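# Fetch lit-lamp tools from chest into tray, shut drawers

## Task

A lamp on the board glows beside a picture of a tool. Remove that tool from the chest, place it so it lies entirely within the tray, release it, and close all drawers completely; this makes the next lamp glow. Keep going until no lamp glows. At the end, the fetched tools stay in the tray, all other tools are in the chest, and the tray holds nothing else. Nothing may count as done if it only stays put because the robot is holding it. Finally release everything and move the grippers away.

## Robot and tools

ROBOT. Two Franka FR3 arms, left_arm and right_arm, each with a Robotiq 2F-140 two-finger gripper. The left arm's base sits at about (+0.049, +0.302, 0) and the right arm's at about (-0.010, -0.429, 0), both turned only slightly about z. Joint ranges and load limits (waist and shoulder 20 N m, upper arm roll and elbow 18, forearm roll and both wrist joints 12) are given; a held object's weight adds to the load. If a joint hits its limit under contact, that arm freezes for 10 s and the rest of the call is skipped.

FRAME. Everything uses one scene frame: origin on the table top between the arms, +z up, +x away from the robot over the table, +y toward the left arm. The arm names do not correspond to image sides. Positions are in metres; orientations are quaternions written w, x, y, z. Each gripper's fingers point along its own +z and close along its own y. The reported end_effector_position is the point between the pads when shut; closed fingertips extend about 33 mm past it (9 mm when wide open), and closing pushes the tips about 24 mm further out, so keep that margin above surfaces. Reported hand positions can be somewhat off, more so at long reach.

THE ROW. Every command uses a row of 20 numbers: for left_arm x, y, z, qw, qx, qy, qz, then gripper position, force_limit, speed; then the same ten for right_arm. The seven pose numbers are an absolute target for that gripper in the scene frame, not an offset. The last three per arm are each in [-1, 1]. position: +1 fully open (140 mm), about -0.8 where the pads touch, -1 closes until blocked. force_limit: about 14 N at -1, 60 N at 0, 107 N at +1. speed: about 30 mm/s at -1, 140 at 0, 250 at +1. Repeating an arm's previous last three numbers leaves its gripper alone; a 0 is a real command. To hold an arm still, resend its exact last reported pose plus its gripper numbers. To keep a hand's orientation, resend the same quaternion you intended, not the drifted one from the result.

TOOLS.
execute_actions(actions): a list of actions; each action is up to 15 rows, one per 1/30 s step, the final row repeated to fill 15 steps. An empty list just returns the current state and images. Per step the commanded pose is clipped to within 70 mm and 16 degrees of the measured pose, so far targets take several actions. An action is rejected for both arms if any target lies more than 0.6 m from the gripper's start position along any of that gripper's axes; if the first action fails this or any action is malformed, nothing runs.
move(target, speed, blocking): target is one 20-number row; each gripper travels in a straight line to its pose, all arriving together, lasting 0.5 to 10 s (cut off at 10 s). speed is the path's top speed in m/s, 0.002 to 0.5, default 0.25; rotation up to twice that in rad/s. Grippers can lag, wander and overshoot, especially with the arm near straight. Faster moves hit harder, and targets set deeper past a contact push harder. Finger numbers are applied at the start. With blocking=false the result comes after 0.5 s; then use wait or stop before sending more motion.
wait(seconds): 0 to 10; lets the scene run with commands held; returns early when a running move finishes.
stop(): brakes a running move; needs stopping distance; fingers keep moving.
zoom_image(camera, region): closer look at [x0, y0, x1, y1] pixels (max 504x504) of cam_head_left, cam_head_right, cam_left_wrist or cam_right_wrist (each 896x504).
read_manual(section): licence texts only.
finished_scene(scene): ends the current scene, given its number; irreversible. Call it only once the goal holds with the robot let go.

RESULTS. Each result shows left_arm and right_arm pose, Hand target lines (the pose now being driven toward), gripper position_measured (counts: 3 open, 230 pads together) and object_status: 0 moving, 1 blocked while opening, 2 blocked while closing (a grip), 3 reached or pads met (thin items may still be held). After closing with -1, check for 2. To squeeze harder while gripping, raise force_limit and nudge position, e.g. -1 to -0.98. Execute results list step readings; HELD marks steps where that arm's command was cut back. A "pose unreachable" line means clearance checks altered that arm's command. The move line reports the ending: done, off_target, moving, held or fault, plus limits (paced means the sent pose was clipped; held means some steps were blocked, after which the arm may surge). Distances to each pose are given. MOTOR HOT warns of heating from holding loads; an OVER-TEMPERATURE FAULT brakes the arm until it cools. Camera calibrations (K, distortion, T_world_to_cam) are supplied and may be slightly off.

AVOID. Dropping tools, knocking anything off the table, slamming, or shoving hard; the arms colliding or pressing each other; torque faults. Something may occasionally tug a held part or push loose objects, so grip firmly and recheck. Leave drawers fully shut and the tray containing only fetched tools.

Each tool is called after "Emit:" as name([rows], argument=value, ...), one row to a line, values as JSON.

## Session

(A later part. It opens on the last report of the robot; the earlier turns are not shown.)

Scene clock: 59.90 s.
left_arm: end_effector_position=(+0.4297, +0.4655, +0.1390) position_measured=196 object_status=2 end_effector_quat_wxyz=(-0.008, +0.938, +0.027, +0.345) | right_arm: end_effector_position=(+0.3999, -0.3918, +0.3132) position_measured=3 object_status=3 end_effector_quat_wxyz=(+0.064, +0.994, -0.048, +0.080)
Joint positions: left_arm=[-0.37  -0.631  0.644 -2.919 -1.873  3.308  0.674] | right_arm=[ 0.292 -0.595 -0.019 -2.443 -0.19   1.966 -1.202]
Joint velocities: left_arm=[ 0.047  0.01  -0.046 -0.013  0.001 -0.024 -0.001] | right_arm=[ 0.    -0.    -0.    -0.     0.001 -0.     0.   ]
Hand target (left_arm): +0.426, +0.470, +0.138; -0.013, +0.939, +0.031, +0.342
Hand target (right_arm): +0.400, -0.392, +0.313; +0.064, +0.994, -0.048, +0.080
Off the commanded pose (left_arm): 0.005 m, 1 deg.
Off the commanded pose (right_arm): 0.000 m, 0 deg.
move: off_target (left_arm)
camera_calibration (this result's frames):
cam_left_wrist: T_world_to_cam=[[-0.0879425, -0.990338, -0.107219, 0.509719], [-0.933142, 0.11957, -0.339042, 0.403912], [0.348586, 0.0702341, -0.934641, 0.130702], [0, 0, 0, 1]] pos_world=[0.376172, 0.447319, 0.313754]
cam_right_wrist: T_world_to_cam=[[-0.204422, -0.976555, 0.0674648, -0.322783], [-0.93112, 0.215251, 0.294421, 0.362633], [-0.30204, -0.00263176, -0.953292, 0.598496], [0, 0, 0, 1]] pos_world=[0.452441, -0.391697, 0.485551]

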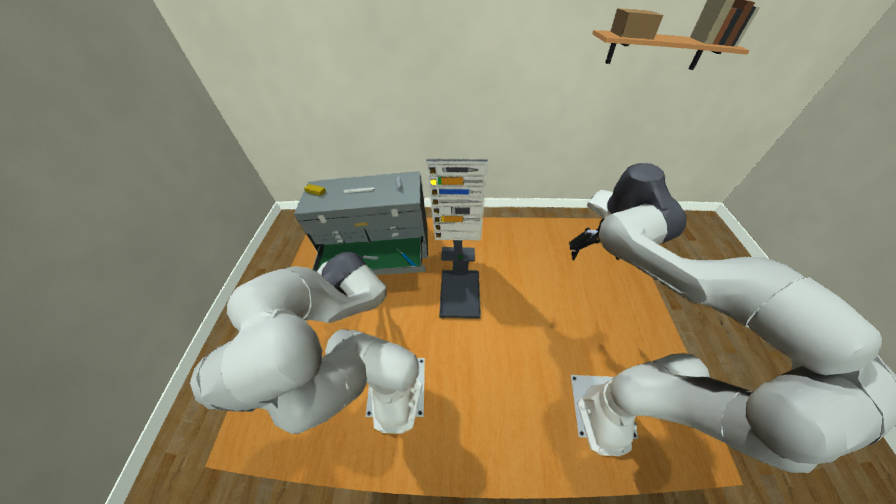

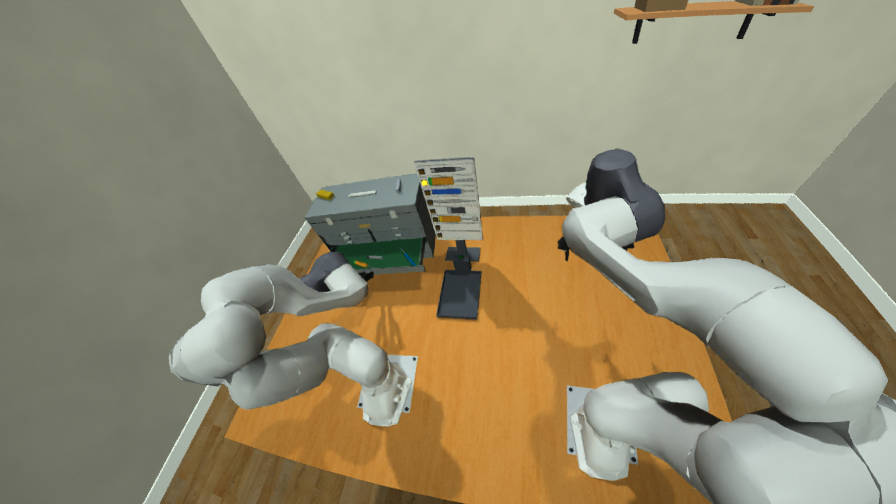

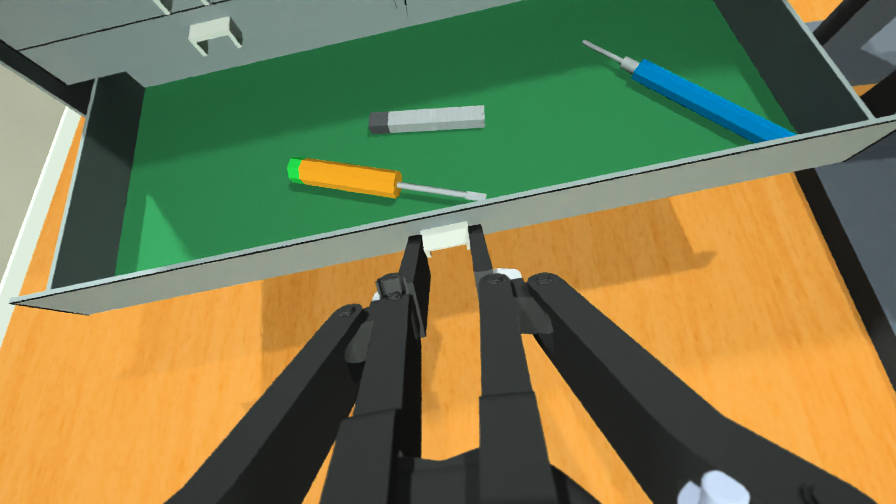

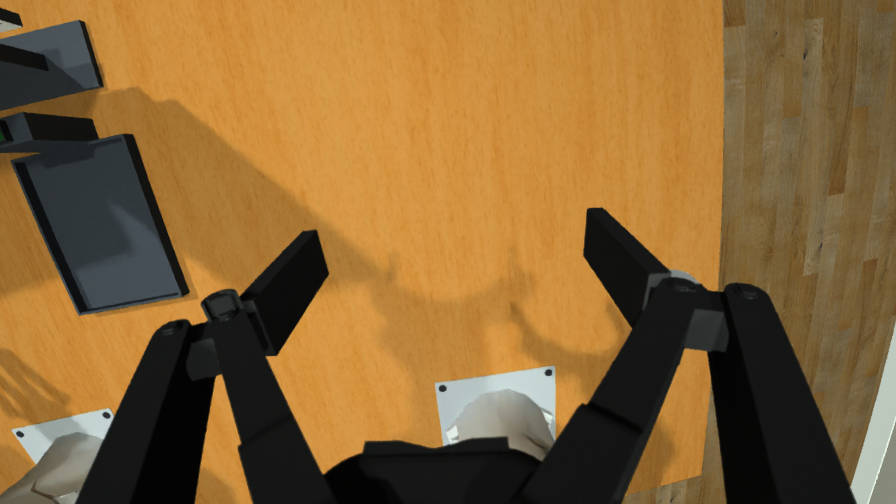

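Emit:
move(target=[0.429,0.466,0.139,-0.0119,0.939,0.0328,0.3418,-0.2,0.5,0,0.4,-0.392,0.313,0.064,0.994,-0.048,0.08,1,0,0])

Emit:
move(target=[0.40,0.466,0.22,-0.0119,0.939,0.0328,0.3418,-0.2,0.5,0,0.4,-0.392,0.313,0.064,0.994,-0.048,0.08,1,0,0])

Emit:
move(target=[0.5076,0.5225,0.24,0,0.8064,0.5913,0,-0.2,0.5,0,0.4,-0.392,0.313,0.064,0.994,-0.048,0.08,1,0,0])

Emit:
move(target=[0.5076,0.5225,0.147,0,0.8064,0.5913,0,-0.2,0.5,0,0.4,-0.392,0.313,0.064,0.994,-0.048,0.08,1,0,0], speed=0.1)

Scene clock: 61.07 s.
left_arm: end_effector_position=(+0.4294, +0.4649, +0.1389) position_measured=154 object_status=3 end_effector_quat_wxyz=(-0.012, +0.939, +0.027, +0.343) | right_arm: end_effector_position=(+0.3999, -0.3918, +0.3132) position_measured=3 object_status=3 end_effector_quat_wxyz=(+0.064, +0.994, -0.048, +0.080)
Joint positions: left_arm=[-0.357 -0.619  0.618 -2.918 -1.887  3.307  0.673] | right_arm=[ 0.292 -0.595 -0.019 -2.443 -0.19   1.966 -1.202]
Joint velocities: left_arm=[ 0.01   0.005 -0.01   0.001 -0.014 -0.     0.   ] | right_arm=[ 0.    -0.    -0.001  0.002  0.001 -0.    -0.001]
Hand target (left_arm): +0.429, +0.466, +0.139; -0.012, +0.939, +0.033, +0.342
Hand target (right_arm): +0.400, -0.392, +0.313; +0.064, +0.994, -0.048, +0.080
Off the commanded pose (left_arm): 0.001 m, 1 deg.
Off the commanded pose (right_arm): 0.000 m, 0 deg.
move: done
camera_calibration (this result's frames):
cam_left_wrist: T_world_to_cam=[[-0.0864338, -0.989782, -0.113406, 0.508974], [-0.935496, 0.11978, -0.332416, 0.403681], [0.342603, 0.0773586, -0.93629, 0.130224], [0, 0, 0, 1]] pos_world=[0.377019, 0.445346, 0.313838]
cam_right_wrist: T_world_to_cam=[[-0.204422, -0.976555, 0.0674648, -0.322783], [-0.931119, 0.215251, 0.294421, 0.362633], [-0.30204, -0.00263169, -0.953292, 0.598496], [0, 0, 0, 1]] pos_world=[0.452441, -0.391697, 0.485551]

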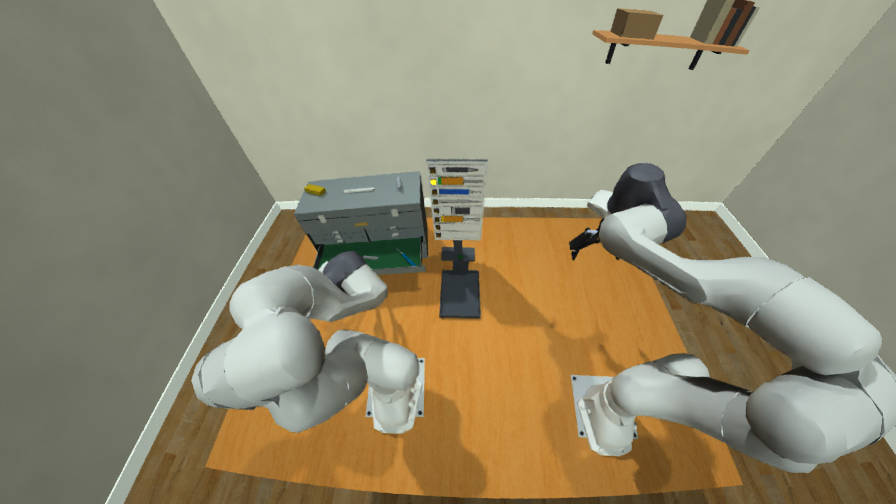

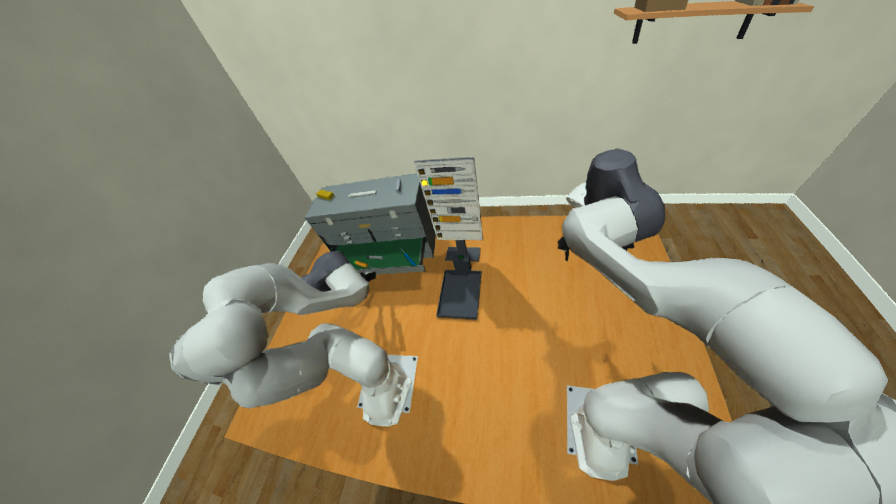

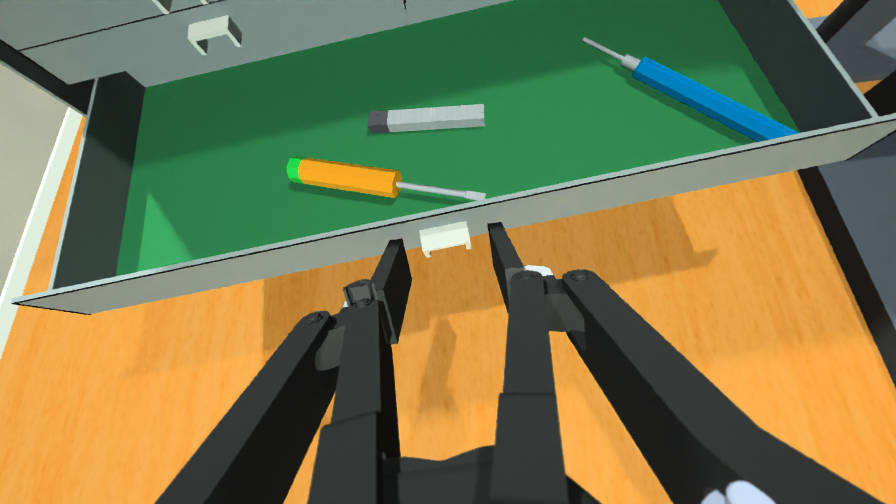

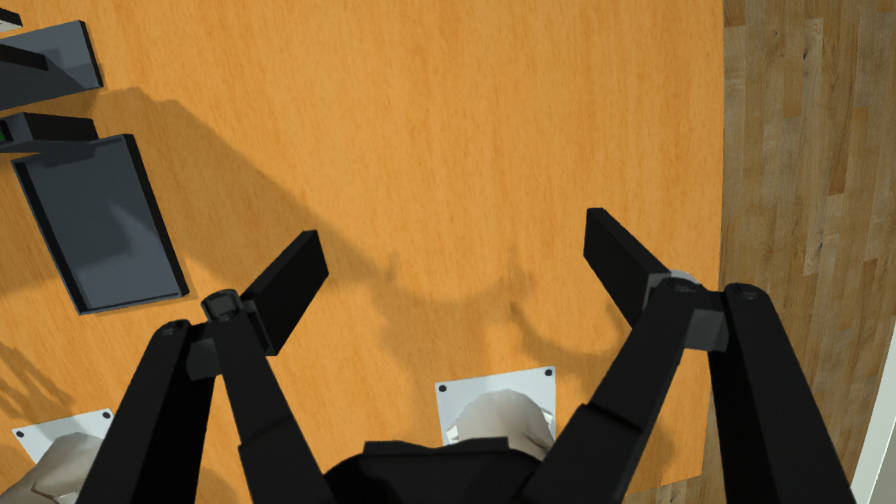

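Scene clock: 62.63 s.
left_arm: end_effector_position=(+0.3992, +0.4637, +0.2175) position_measured=154 object_status=3 end_effector_quat_wxyz=(-0.006, +0.939, +0.039, +0.340) | right_arm: end_effector_position=(+0.3999, -0.3918, +0.3132) position_measured=3 object_status=3 end_effector_quat_wxyz=(+0.064, +0.994, -0.048, +0.080)
Joint positions: left_arm=[-0.646 -1.083  0.758 -2.806 -2.074  3.865  0.925] | right_arm=[ 0.292 -0.595 -0.019 -2.443 -0.19   1.966 -1.202]
Joint velocities: left_arm=[-0.003 -0.003  0.002  0.002 -0.     0.017  0.025] | right_arm=[ 0.    -0.001  0.    -0.     0.001  0.    -0.   ]
Hand target (left_arm): +0.399, +0.465, +0.218; -0.010, +0.940, +0.032, +0.340
Hand target (right_arm): +0.400, -0.392, +0.313; +0.064, +0.994, -0.048, +0.080
Off the commanded pose (left_arm): 0.003 m, 1 deg.
Off the commanded pose (right_arm): 0.000 m, 0 deg.
move: done
camera_calibration (this result's frames):
cam_left_wrist: T_world_to_cam=[[-0.068723, -0.993198, -0.0939895, 0.504445], [-0.938606, 0.0962955, -0.331279, 0.413615], [0.338076, 0.0654527, -0.93884, 0.222051], [0, 0, 0, 1]] pos_world=[0.347819, 0.446651, 0.392905]
cam_right_wrist: T_world_to_cam=[[-0.204422, -0.976555, 0.0674649, -0.322783], [-0.931119, 0.215251, 0.294421, 0.362633], [-0.30204, -0.00263181, -0.953292, 0.598496], [0, 0, 0, 1]] pos_world=[0.452441, -0.391697, 0.485551]

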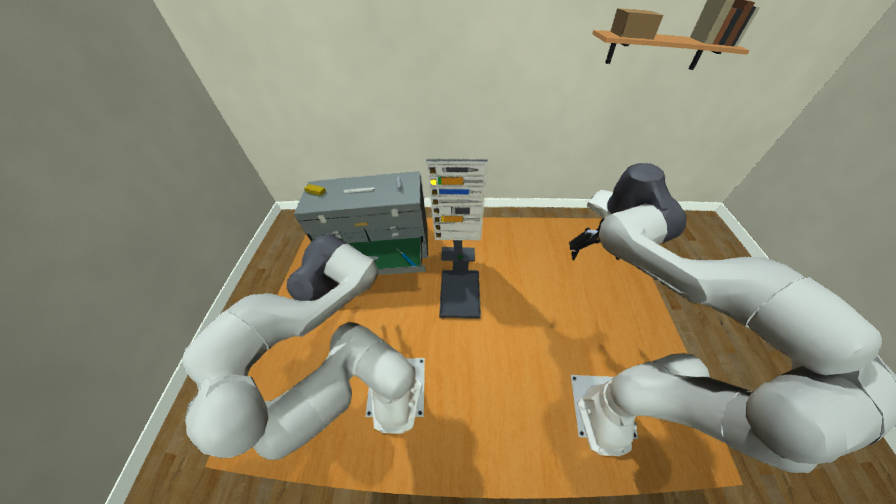

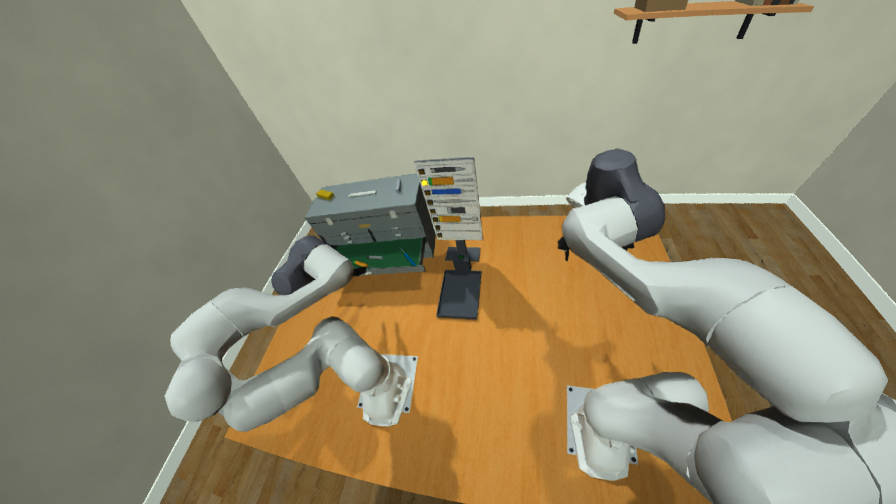

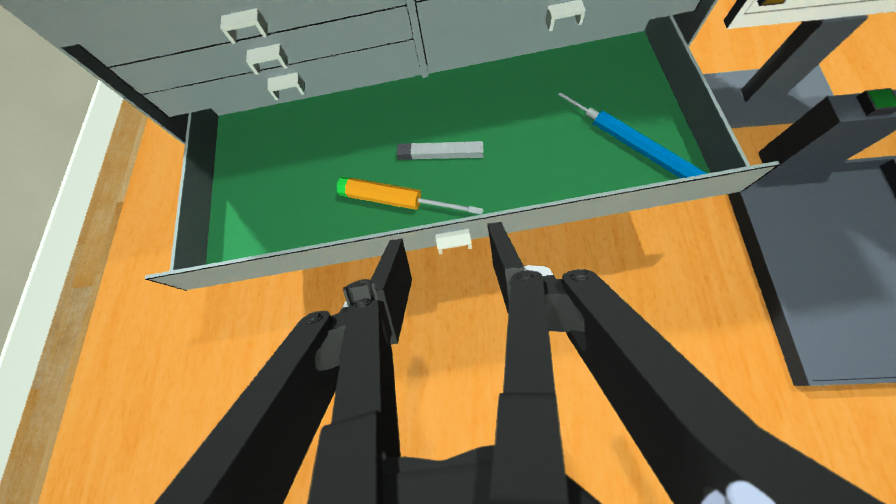

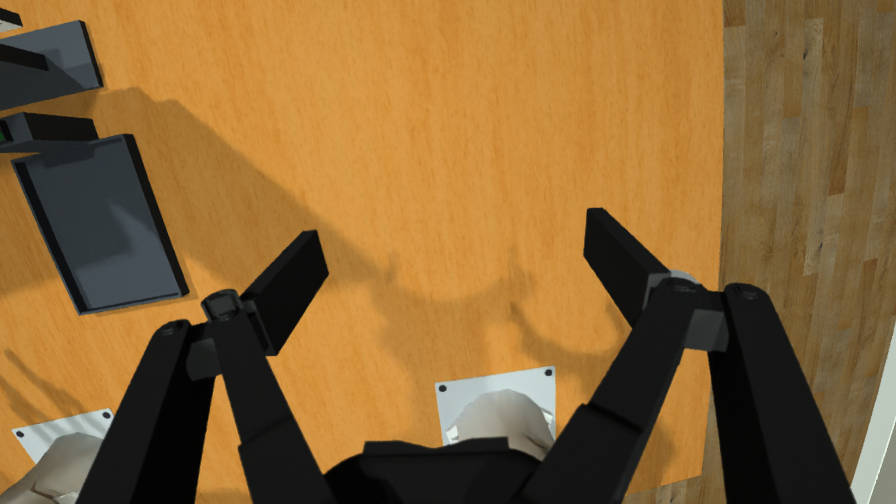

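Scene clock: 66.13 s.
left_arm: end_effector_position=(+0.5062, +0.5205, +0.2362) position_measured=154 object_status=3 end_effector_quat_wxyz=(-0.004, +0.811, +0.585, -0.006) | right_arm: end_effector_position=(+0.3999, -0.3918, +0.3132) position_measured=3 object_status=3 end_effector_quat_wxyz=(+0.064, +0.994, -0.048, +0.080)
Joint positions: left_arm=[-2.136 -0.595  2.177 -1.457 -2.649  4.502  0.397] | right_arm=[ 0.292 -0.595 -0.019 -2.443 -0.19   1.966 -1.202]
Joint velocities: left_arm=[-0.003 -0.001  0.004  0.001 -0.005  0.012 -0.022] | right_arm=[ 0.    -0.001 -0.     0.001  0.    -0.001 -0.001]
Hand target (left_arm): +0.505, +0.519, +0.236; -0.004, +0.807, +0.590, -0.010
Hand target (right_arm): +0.400, -0.392, +0.313; +0.064, +0.994, -0.048, +0.080
Off the commanded pose (left_arm): 0.004 m, 1 deg.
Off the commanded pose (right_arm): 0.000 m, 0 deg.
move: off_target (left_arm)
camera_calibration (this result's frames):
cam_left_wrist: T_world_to_cam=[[0.875341, -0.483489, -0.00410077, -0.194509], [-0.451744, -0.820833, 0.349515, 0.584908], [-0.172353, -0.304092, -0.936922, 0.650095], [0, 0, 0, 1]] pos_world=[0.546536, 0.583757, 0.403856]
cam_right_wrist: T_world_to_cam=[[-0.204422, -0.976555, 0.0674648, -0.322783], [-0.931119, 0.215251, 0.294421, 0.362633], [-0.30204, -0.00263169, -0.953292, 0.598496], [0, 0, 0, 1]] pos_world=[0.452441, -0.391697, 0.485551]

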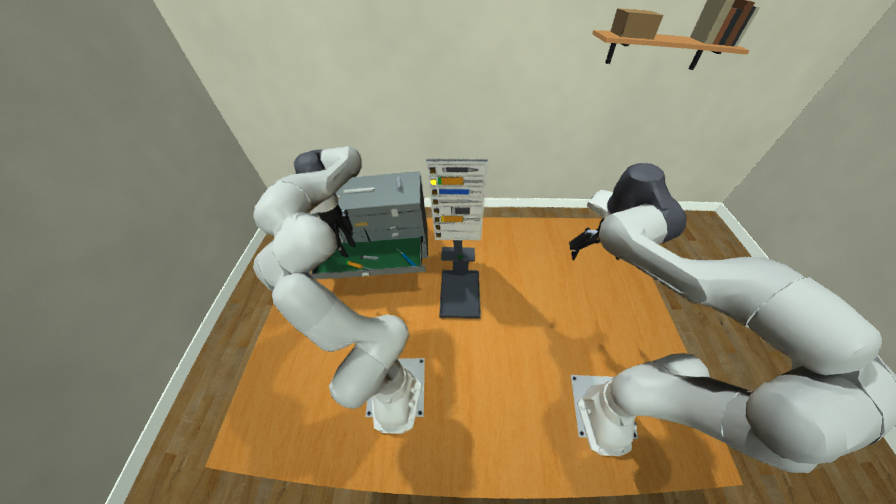

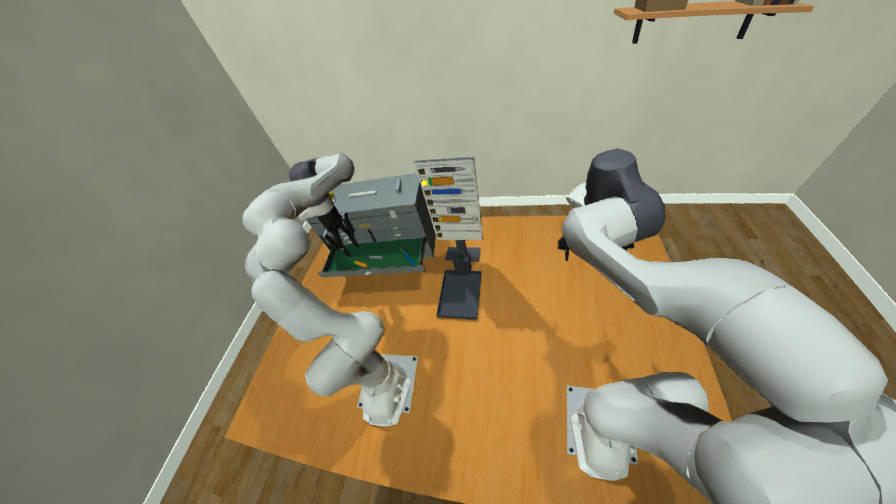

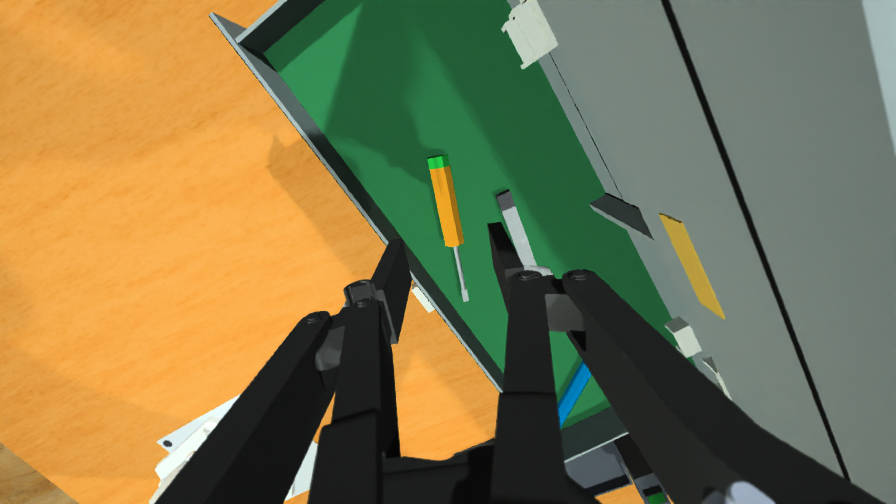

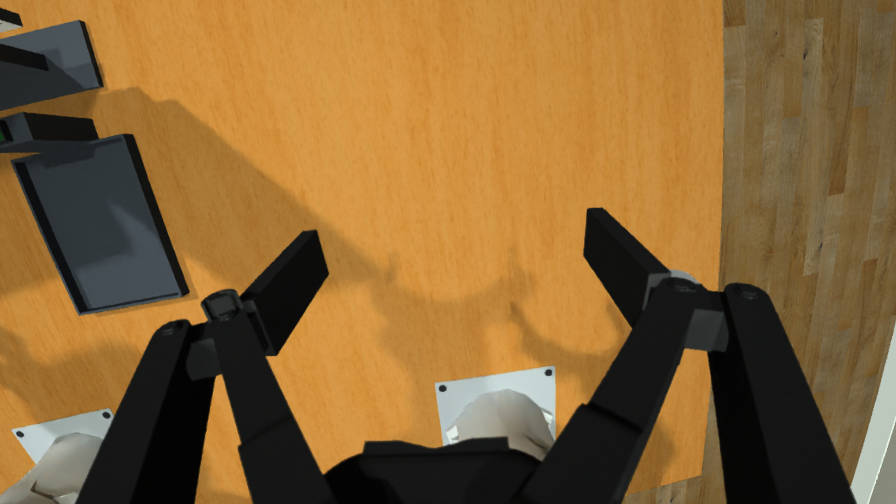

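Scene clock: 67.57 s.
left_arm: end_effector_position=(+0.5058, +0.5210, +0.1477) position_measured=154 object_status=3 end_effector_quat_wxyz=(+0.001, +0.808, +0.589, -0.002) | right_arm: end_effector_position=(+0.3999, -0.3918, +0.3132) position_measured=3 object_status=3 end_effector_quat_wxyz=(+0.064, +0.994, -0.048, +0.080)
Joint positions: left_arm=[-2.146 -0.63   2.25  -1.619 -2.62   4.294  0.353] | right_arm=[ 0.292 -0.595 -0.019 -2.443 -0.19   1.966 -1.202]
Joint velocities: left_arm=[-0.004 -0.     0.007 -0.001  0.    -0.013 -0.007] | right_arm=[0.    0.    0.001 0.    0.001 0.    0.001]
Hand target (left_arm): +0.507, +0.522, +0.147; -0.000, +0.807, +0.591, -0.000
Hand target (right_arm): +0.400, -0.392, +0.313; +0.064, +0.994, -0.048, +0.080
Off the commanded pose (left_arm): 0.002 m, 0 deg.
Off the commanded pose (right_arm): 0.000 m, 0 deg.
move: done
camera_calibration (this result's frames):
cam_left_wrist: T_world_to_cam=[[0.880364, -0.474215, 0.00891787, -0.203565], [-0.447576, -0.824395, 0.346479, 0.616242], [-0.156954, -0.309019, -0.938015, 0.562149], [0, 0, 0, 1]] pos_world=[0.543258, 0.585208, 0.315605]
cam_right_wrist: T_world_to_cam=[[-0.204422, -0.976555, 0.0674649, -0.322783], [-0.931119, 0.215251, 0.294421, 0.362633], [-0.30204, -0.00263176, -0.953291, 0.598496], [0, 0, 0, 1]] pos_world=[0.452441, -0.391697, 0.485551]

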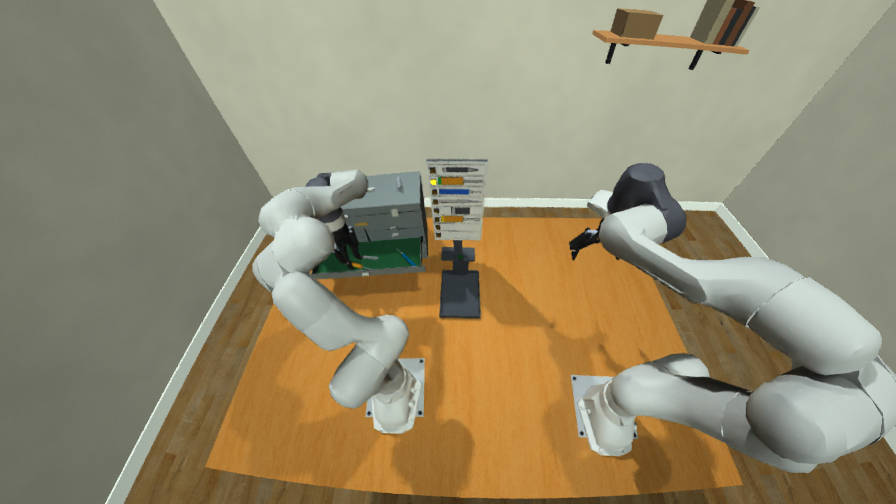

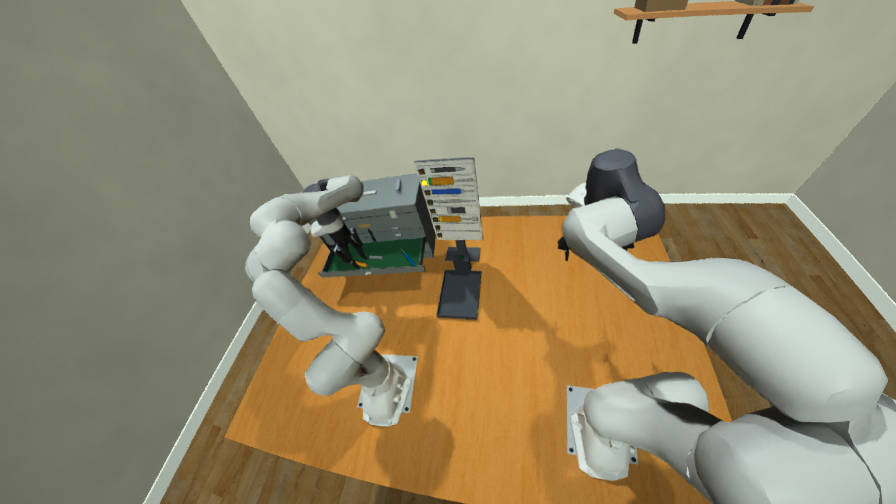

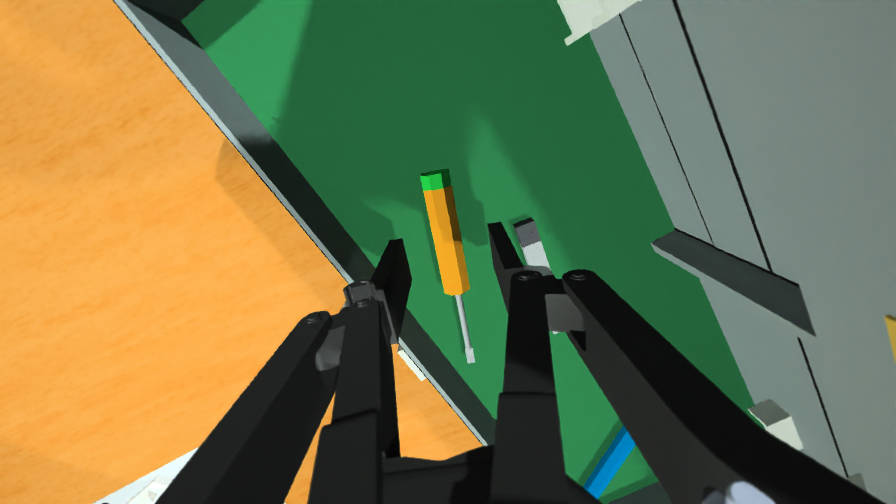

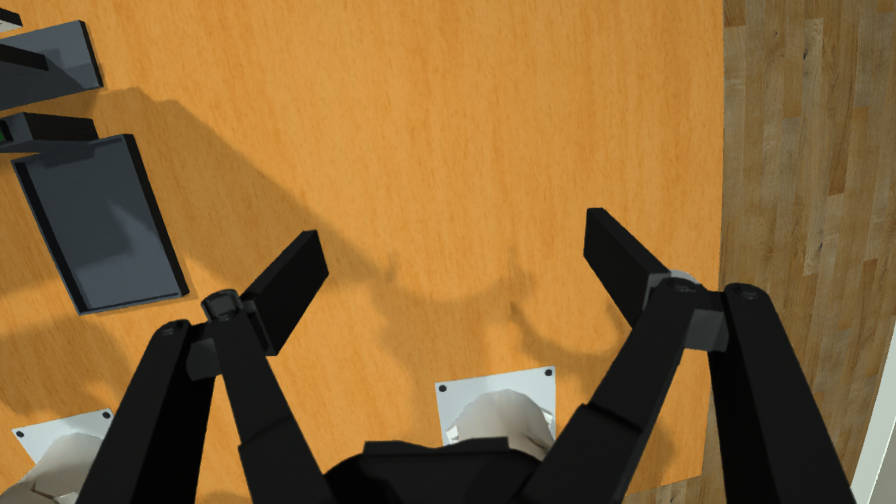

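Emit:
move(target=[0.506,0.521,0.146,0,0.8064,0.5913,0,-1,0.5,0,0.4,-0.392,0.313,0.064,0.994,-0.048,0.08,1,0,0], speed=0.05)

Scene clock: 68.90 s.
left_arm: end_effector_position=(+0.5057, +0.5203, +0.1464) position_measured=234 object_status=3 end_effector_quat_wxyz=(+0.001, +0.808, +0.589, -0.002) | right_arm: end_effector_position=(+0.3999, -0.3918, +0.3132) position_measured=3 object_status=3 end_effector_quat_wxyz=(+0.064, +0.994, -0.048, +0.080)
Joint positions: left_arm=[-2.147 -0.628  2.251 -1.624 -2.62   4.289  0.349] | right_arm=[ 0.292 -0.595 -0.019 -2.443 -0.19   1.966 -1.202]
Joint velocities: left_arm=[-0.    -0.     0.001 -0.     0.001 -0.002 -0.003] | right_arm=[ 0.001  0.001  0.001 -0.001 -0.     0.    -0.001]
Hand target (left_arm): +0.506, +0.521, +0.146; +0.000, +0.806, +0.591, -0.000
Hand target (right_arm): +0.400, -0.392, +0.313; +0.064, +0.994, -0.048, +0.080
Off the commanded pose (left_arm): 0.001 m, 0 deg.
Off the commanded pose (right_arm): 0.000 m, 0 deg.
move: done
camera_calibration (this result's frames):
cam_left_wrist: T_world_to_cam=[[0.880772, -0.473445, 0.00951932, -0.204521], [-0.447205, -0.82501, 0.345495, 0.616288], [-0.155719, -0.308559, -0.938372, 0.559892], [0, 0, 0, 1]] pos_world=[0.54293, 0.584374, 0.31441]
cam_right_wrist: T_world_to_cam=[[-0.204422, -0.976555, 0.0674648, -0.322783], [-0.931119, 0.215251, 0.294421, 0.362633], [-0.30204, -0.00263174, -0.953292, 0.598496], [0, 0, 0, 1]] pos_world=[0.452441, -0.391697, 0.485551]

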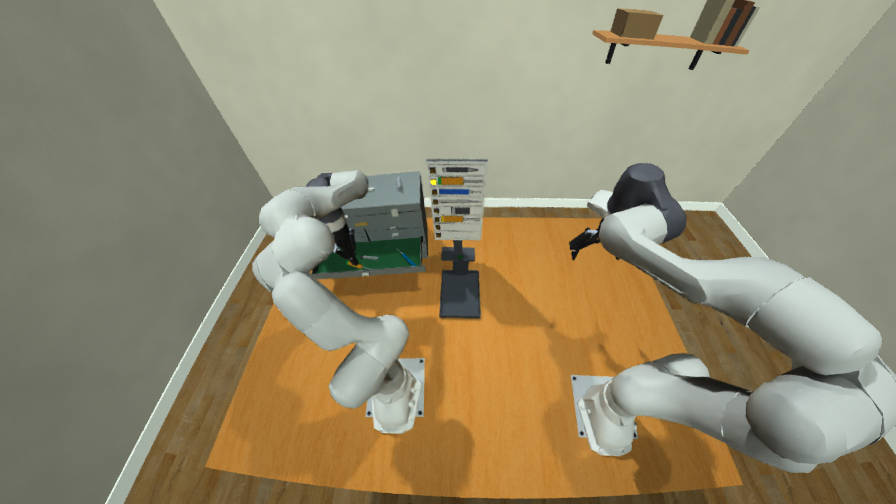

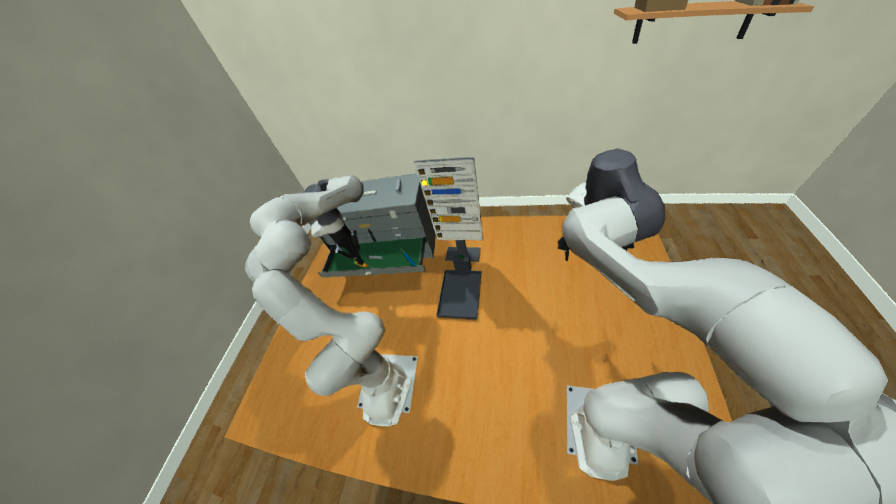

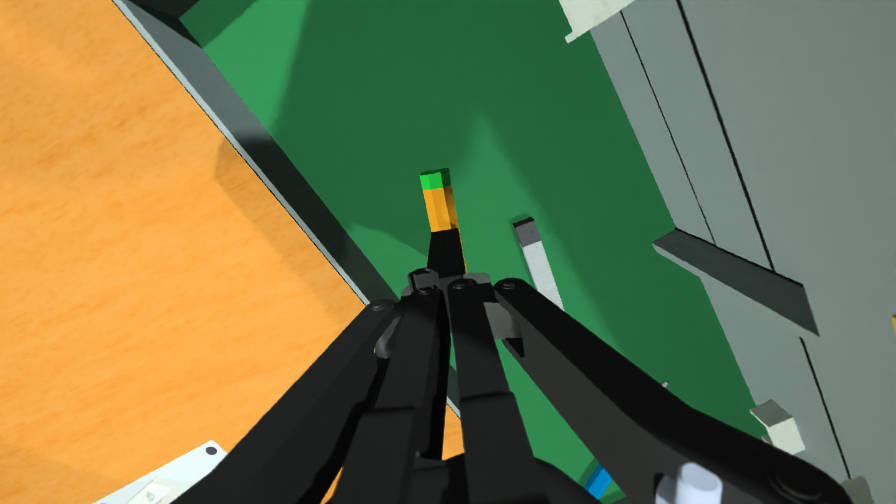

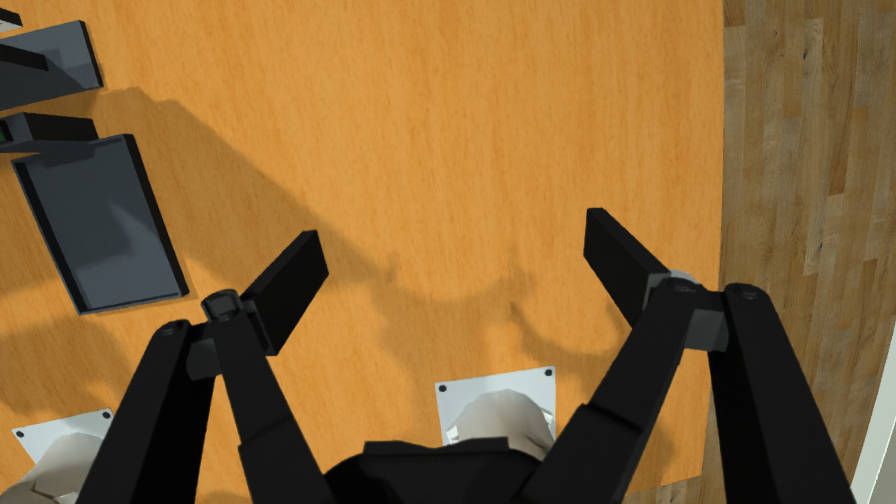

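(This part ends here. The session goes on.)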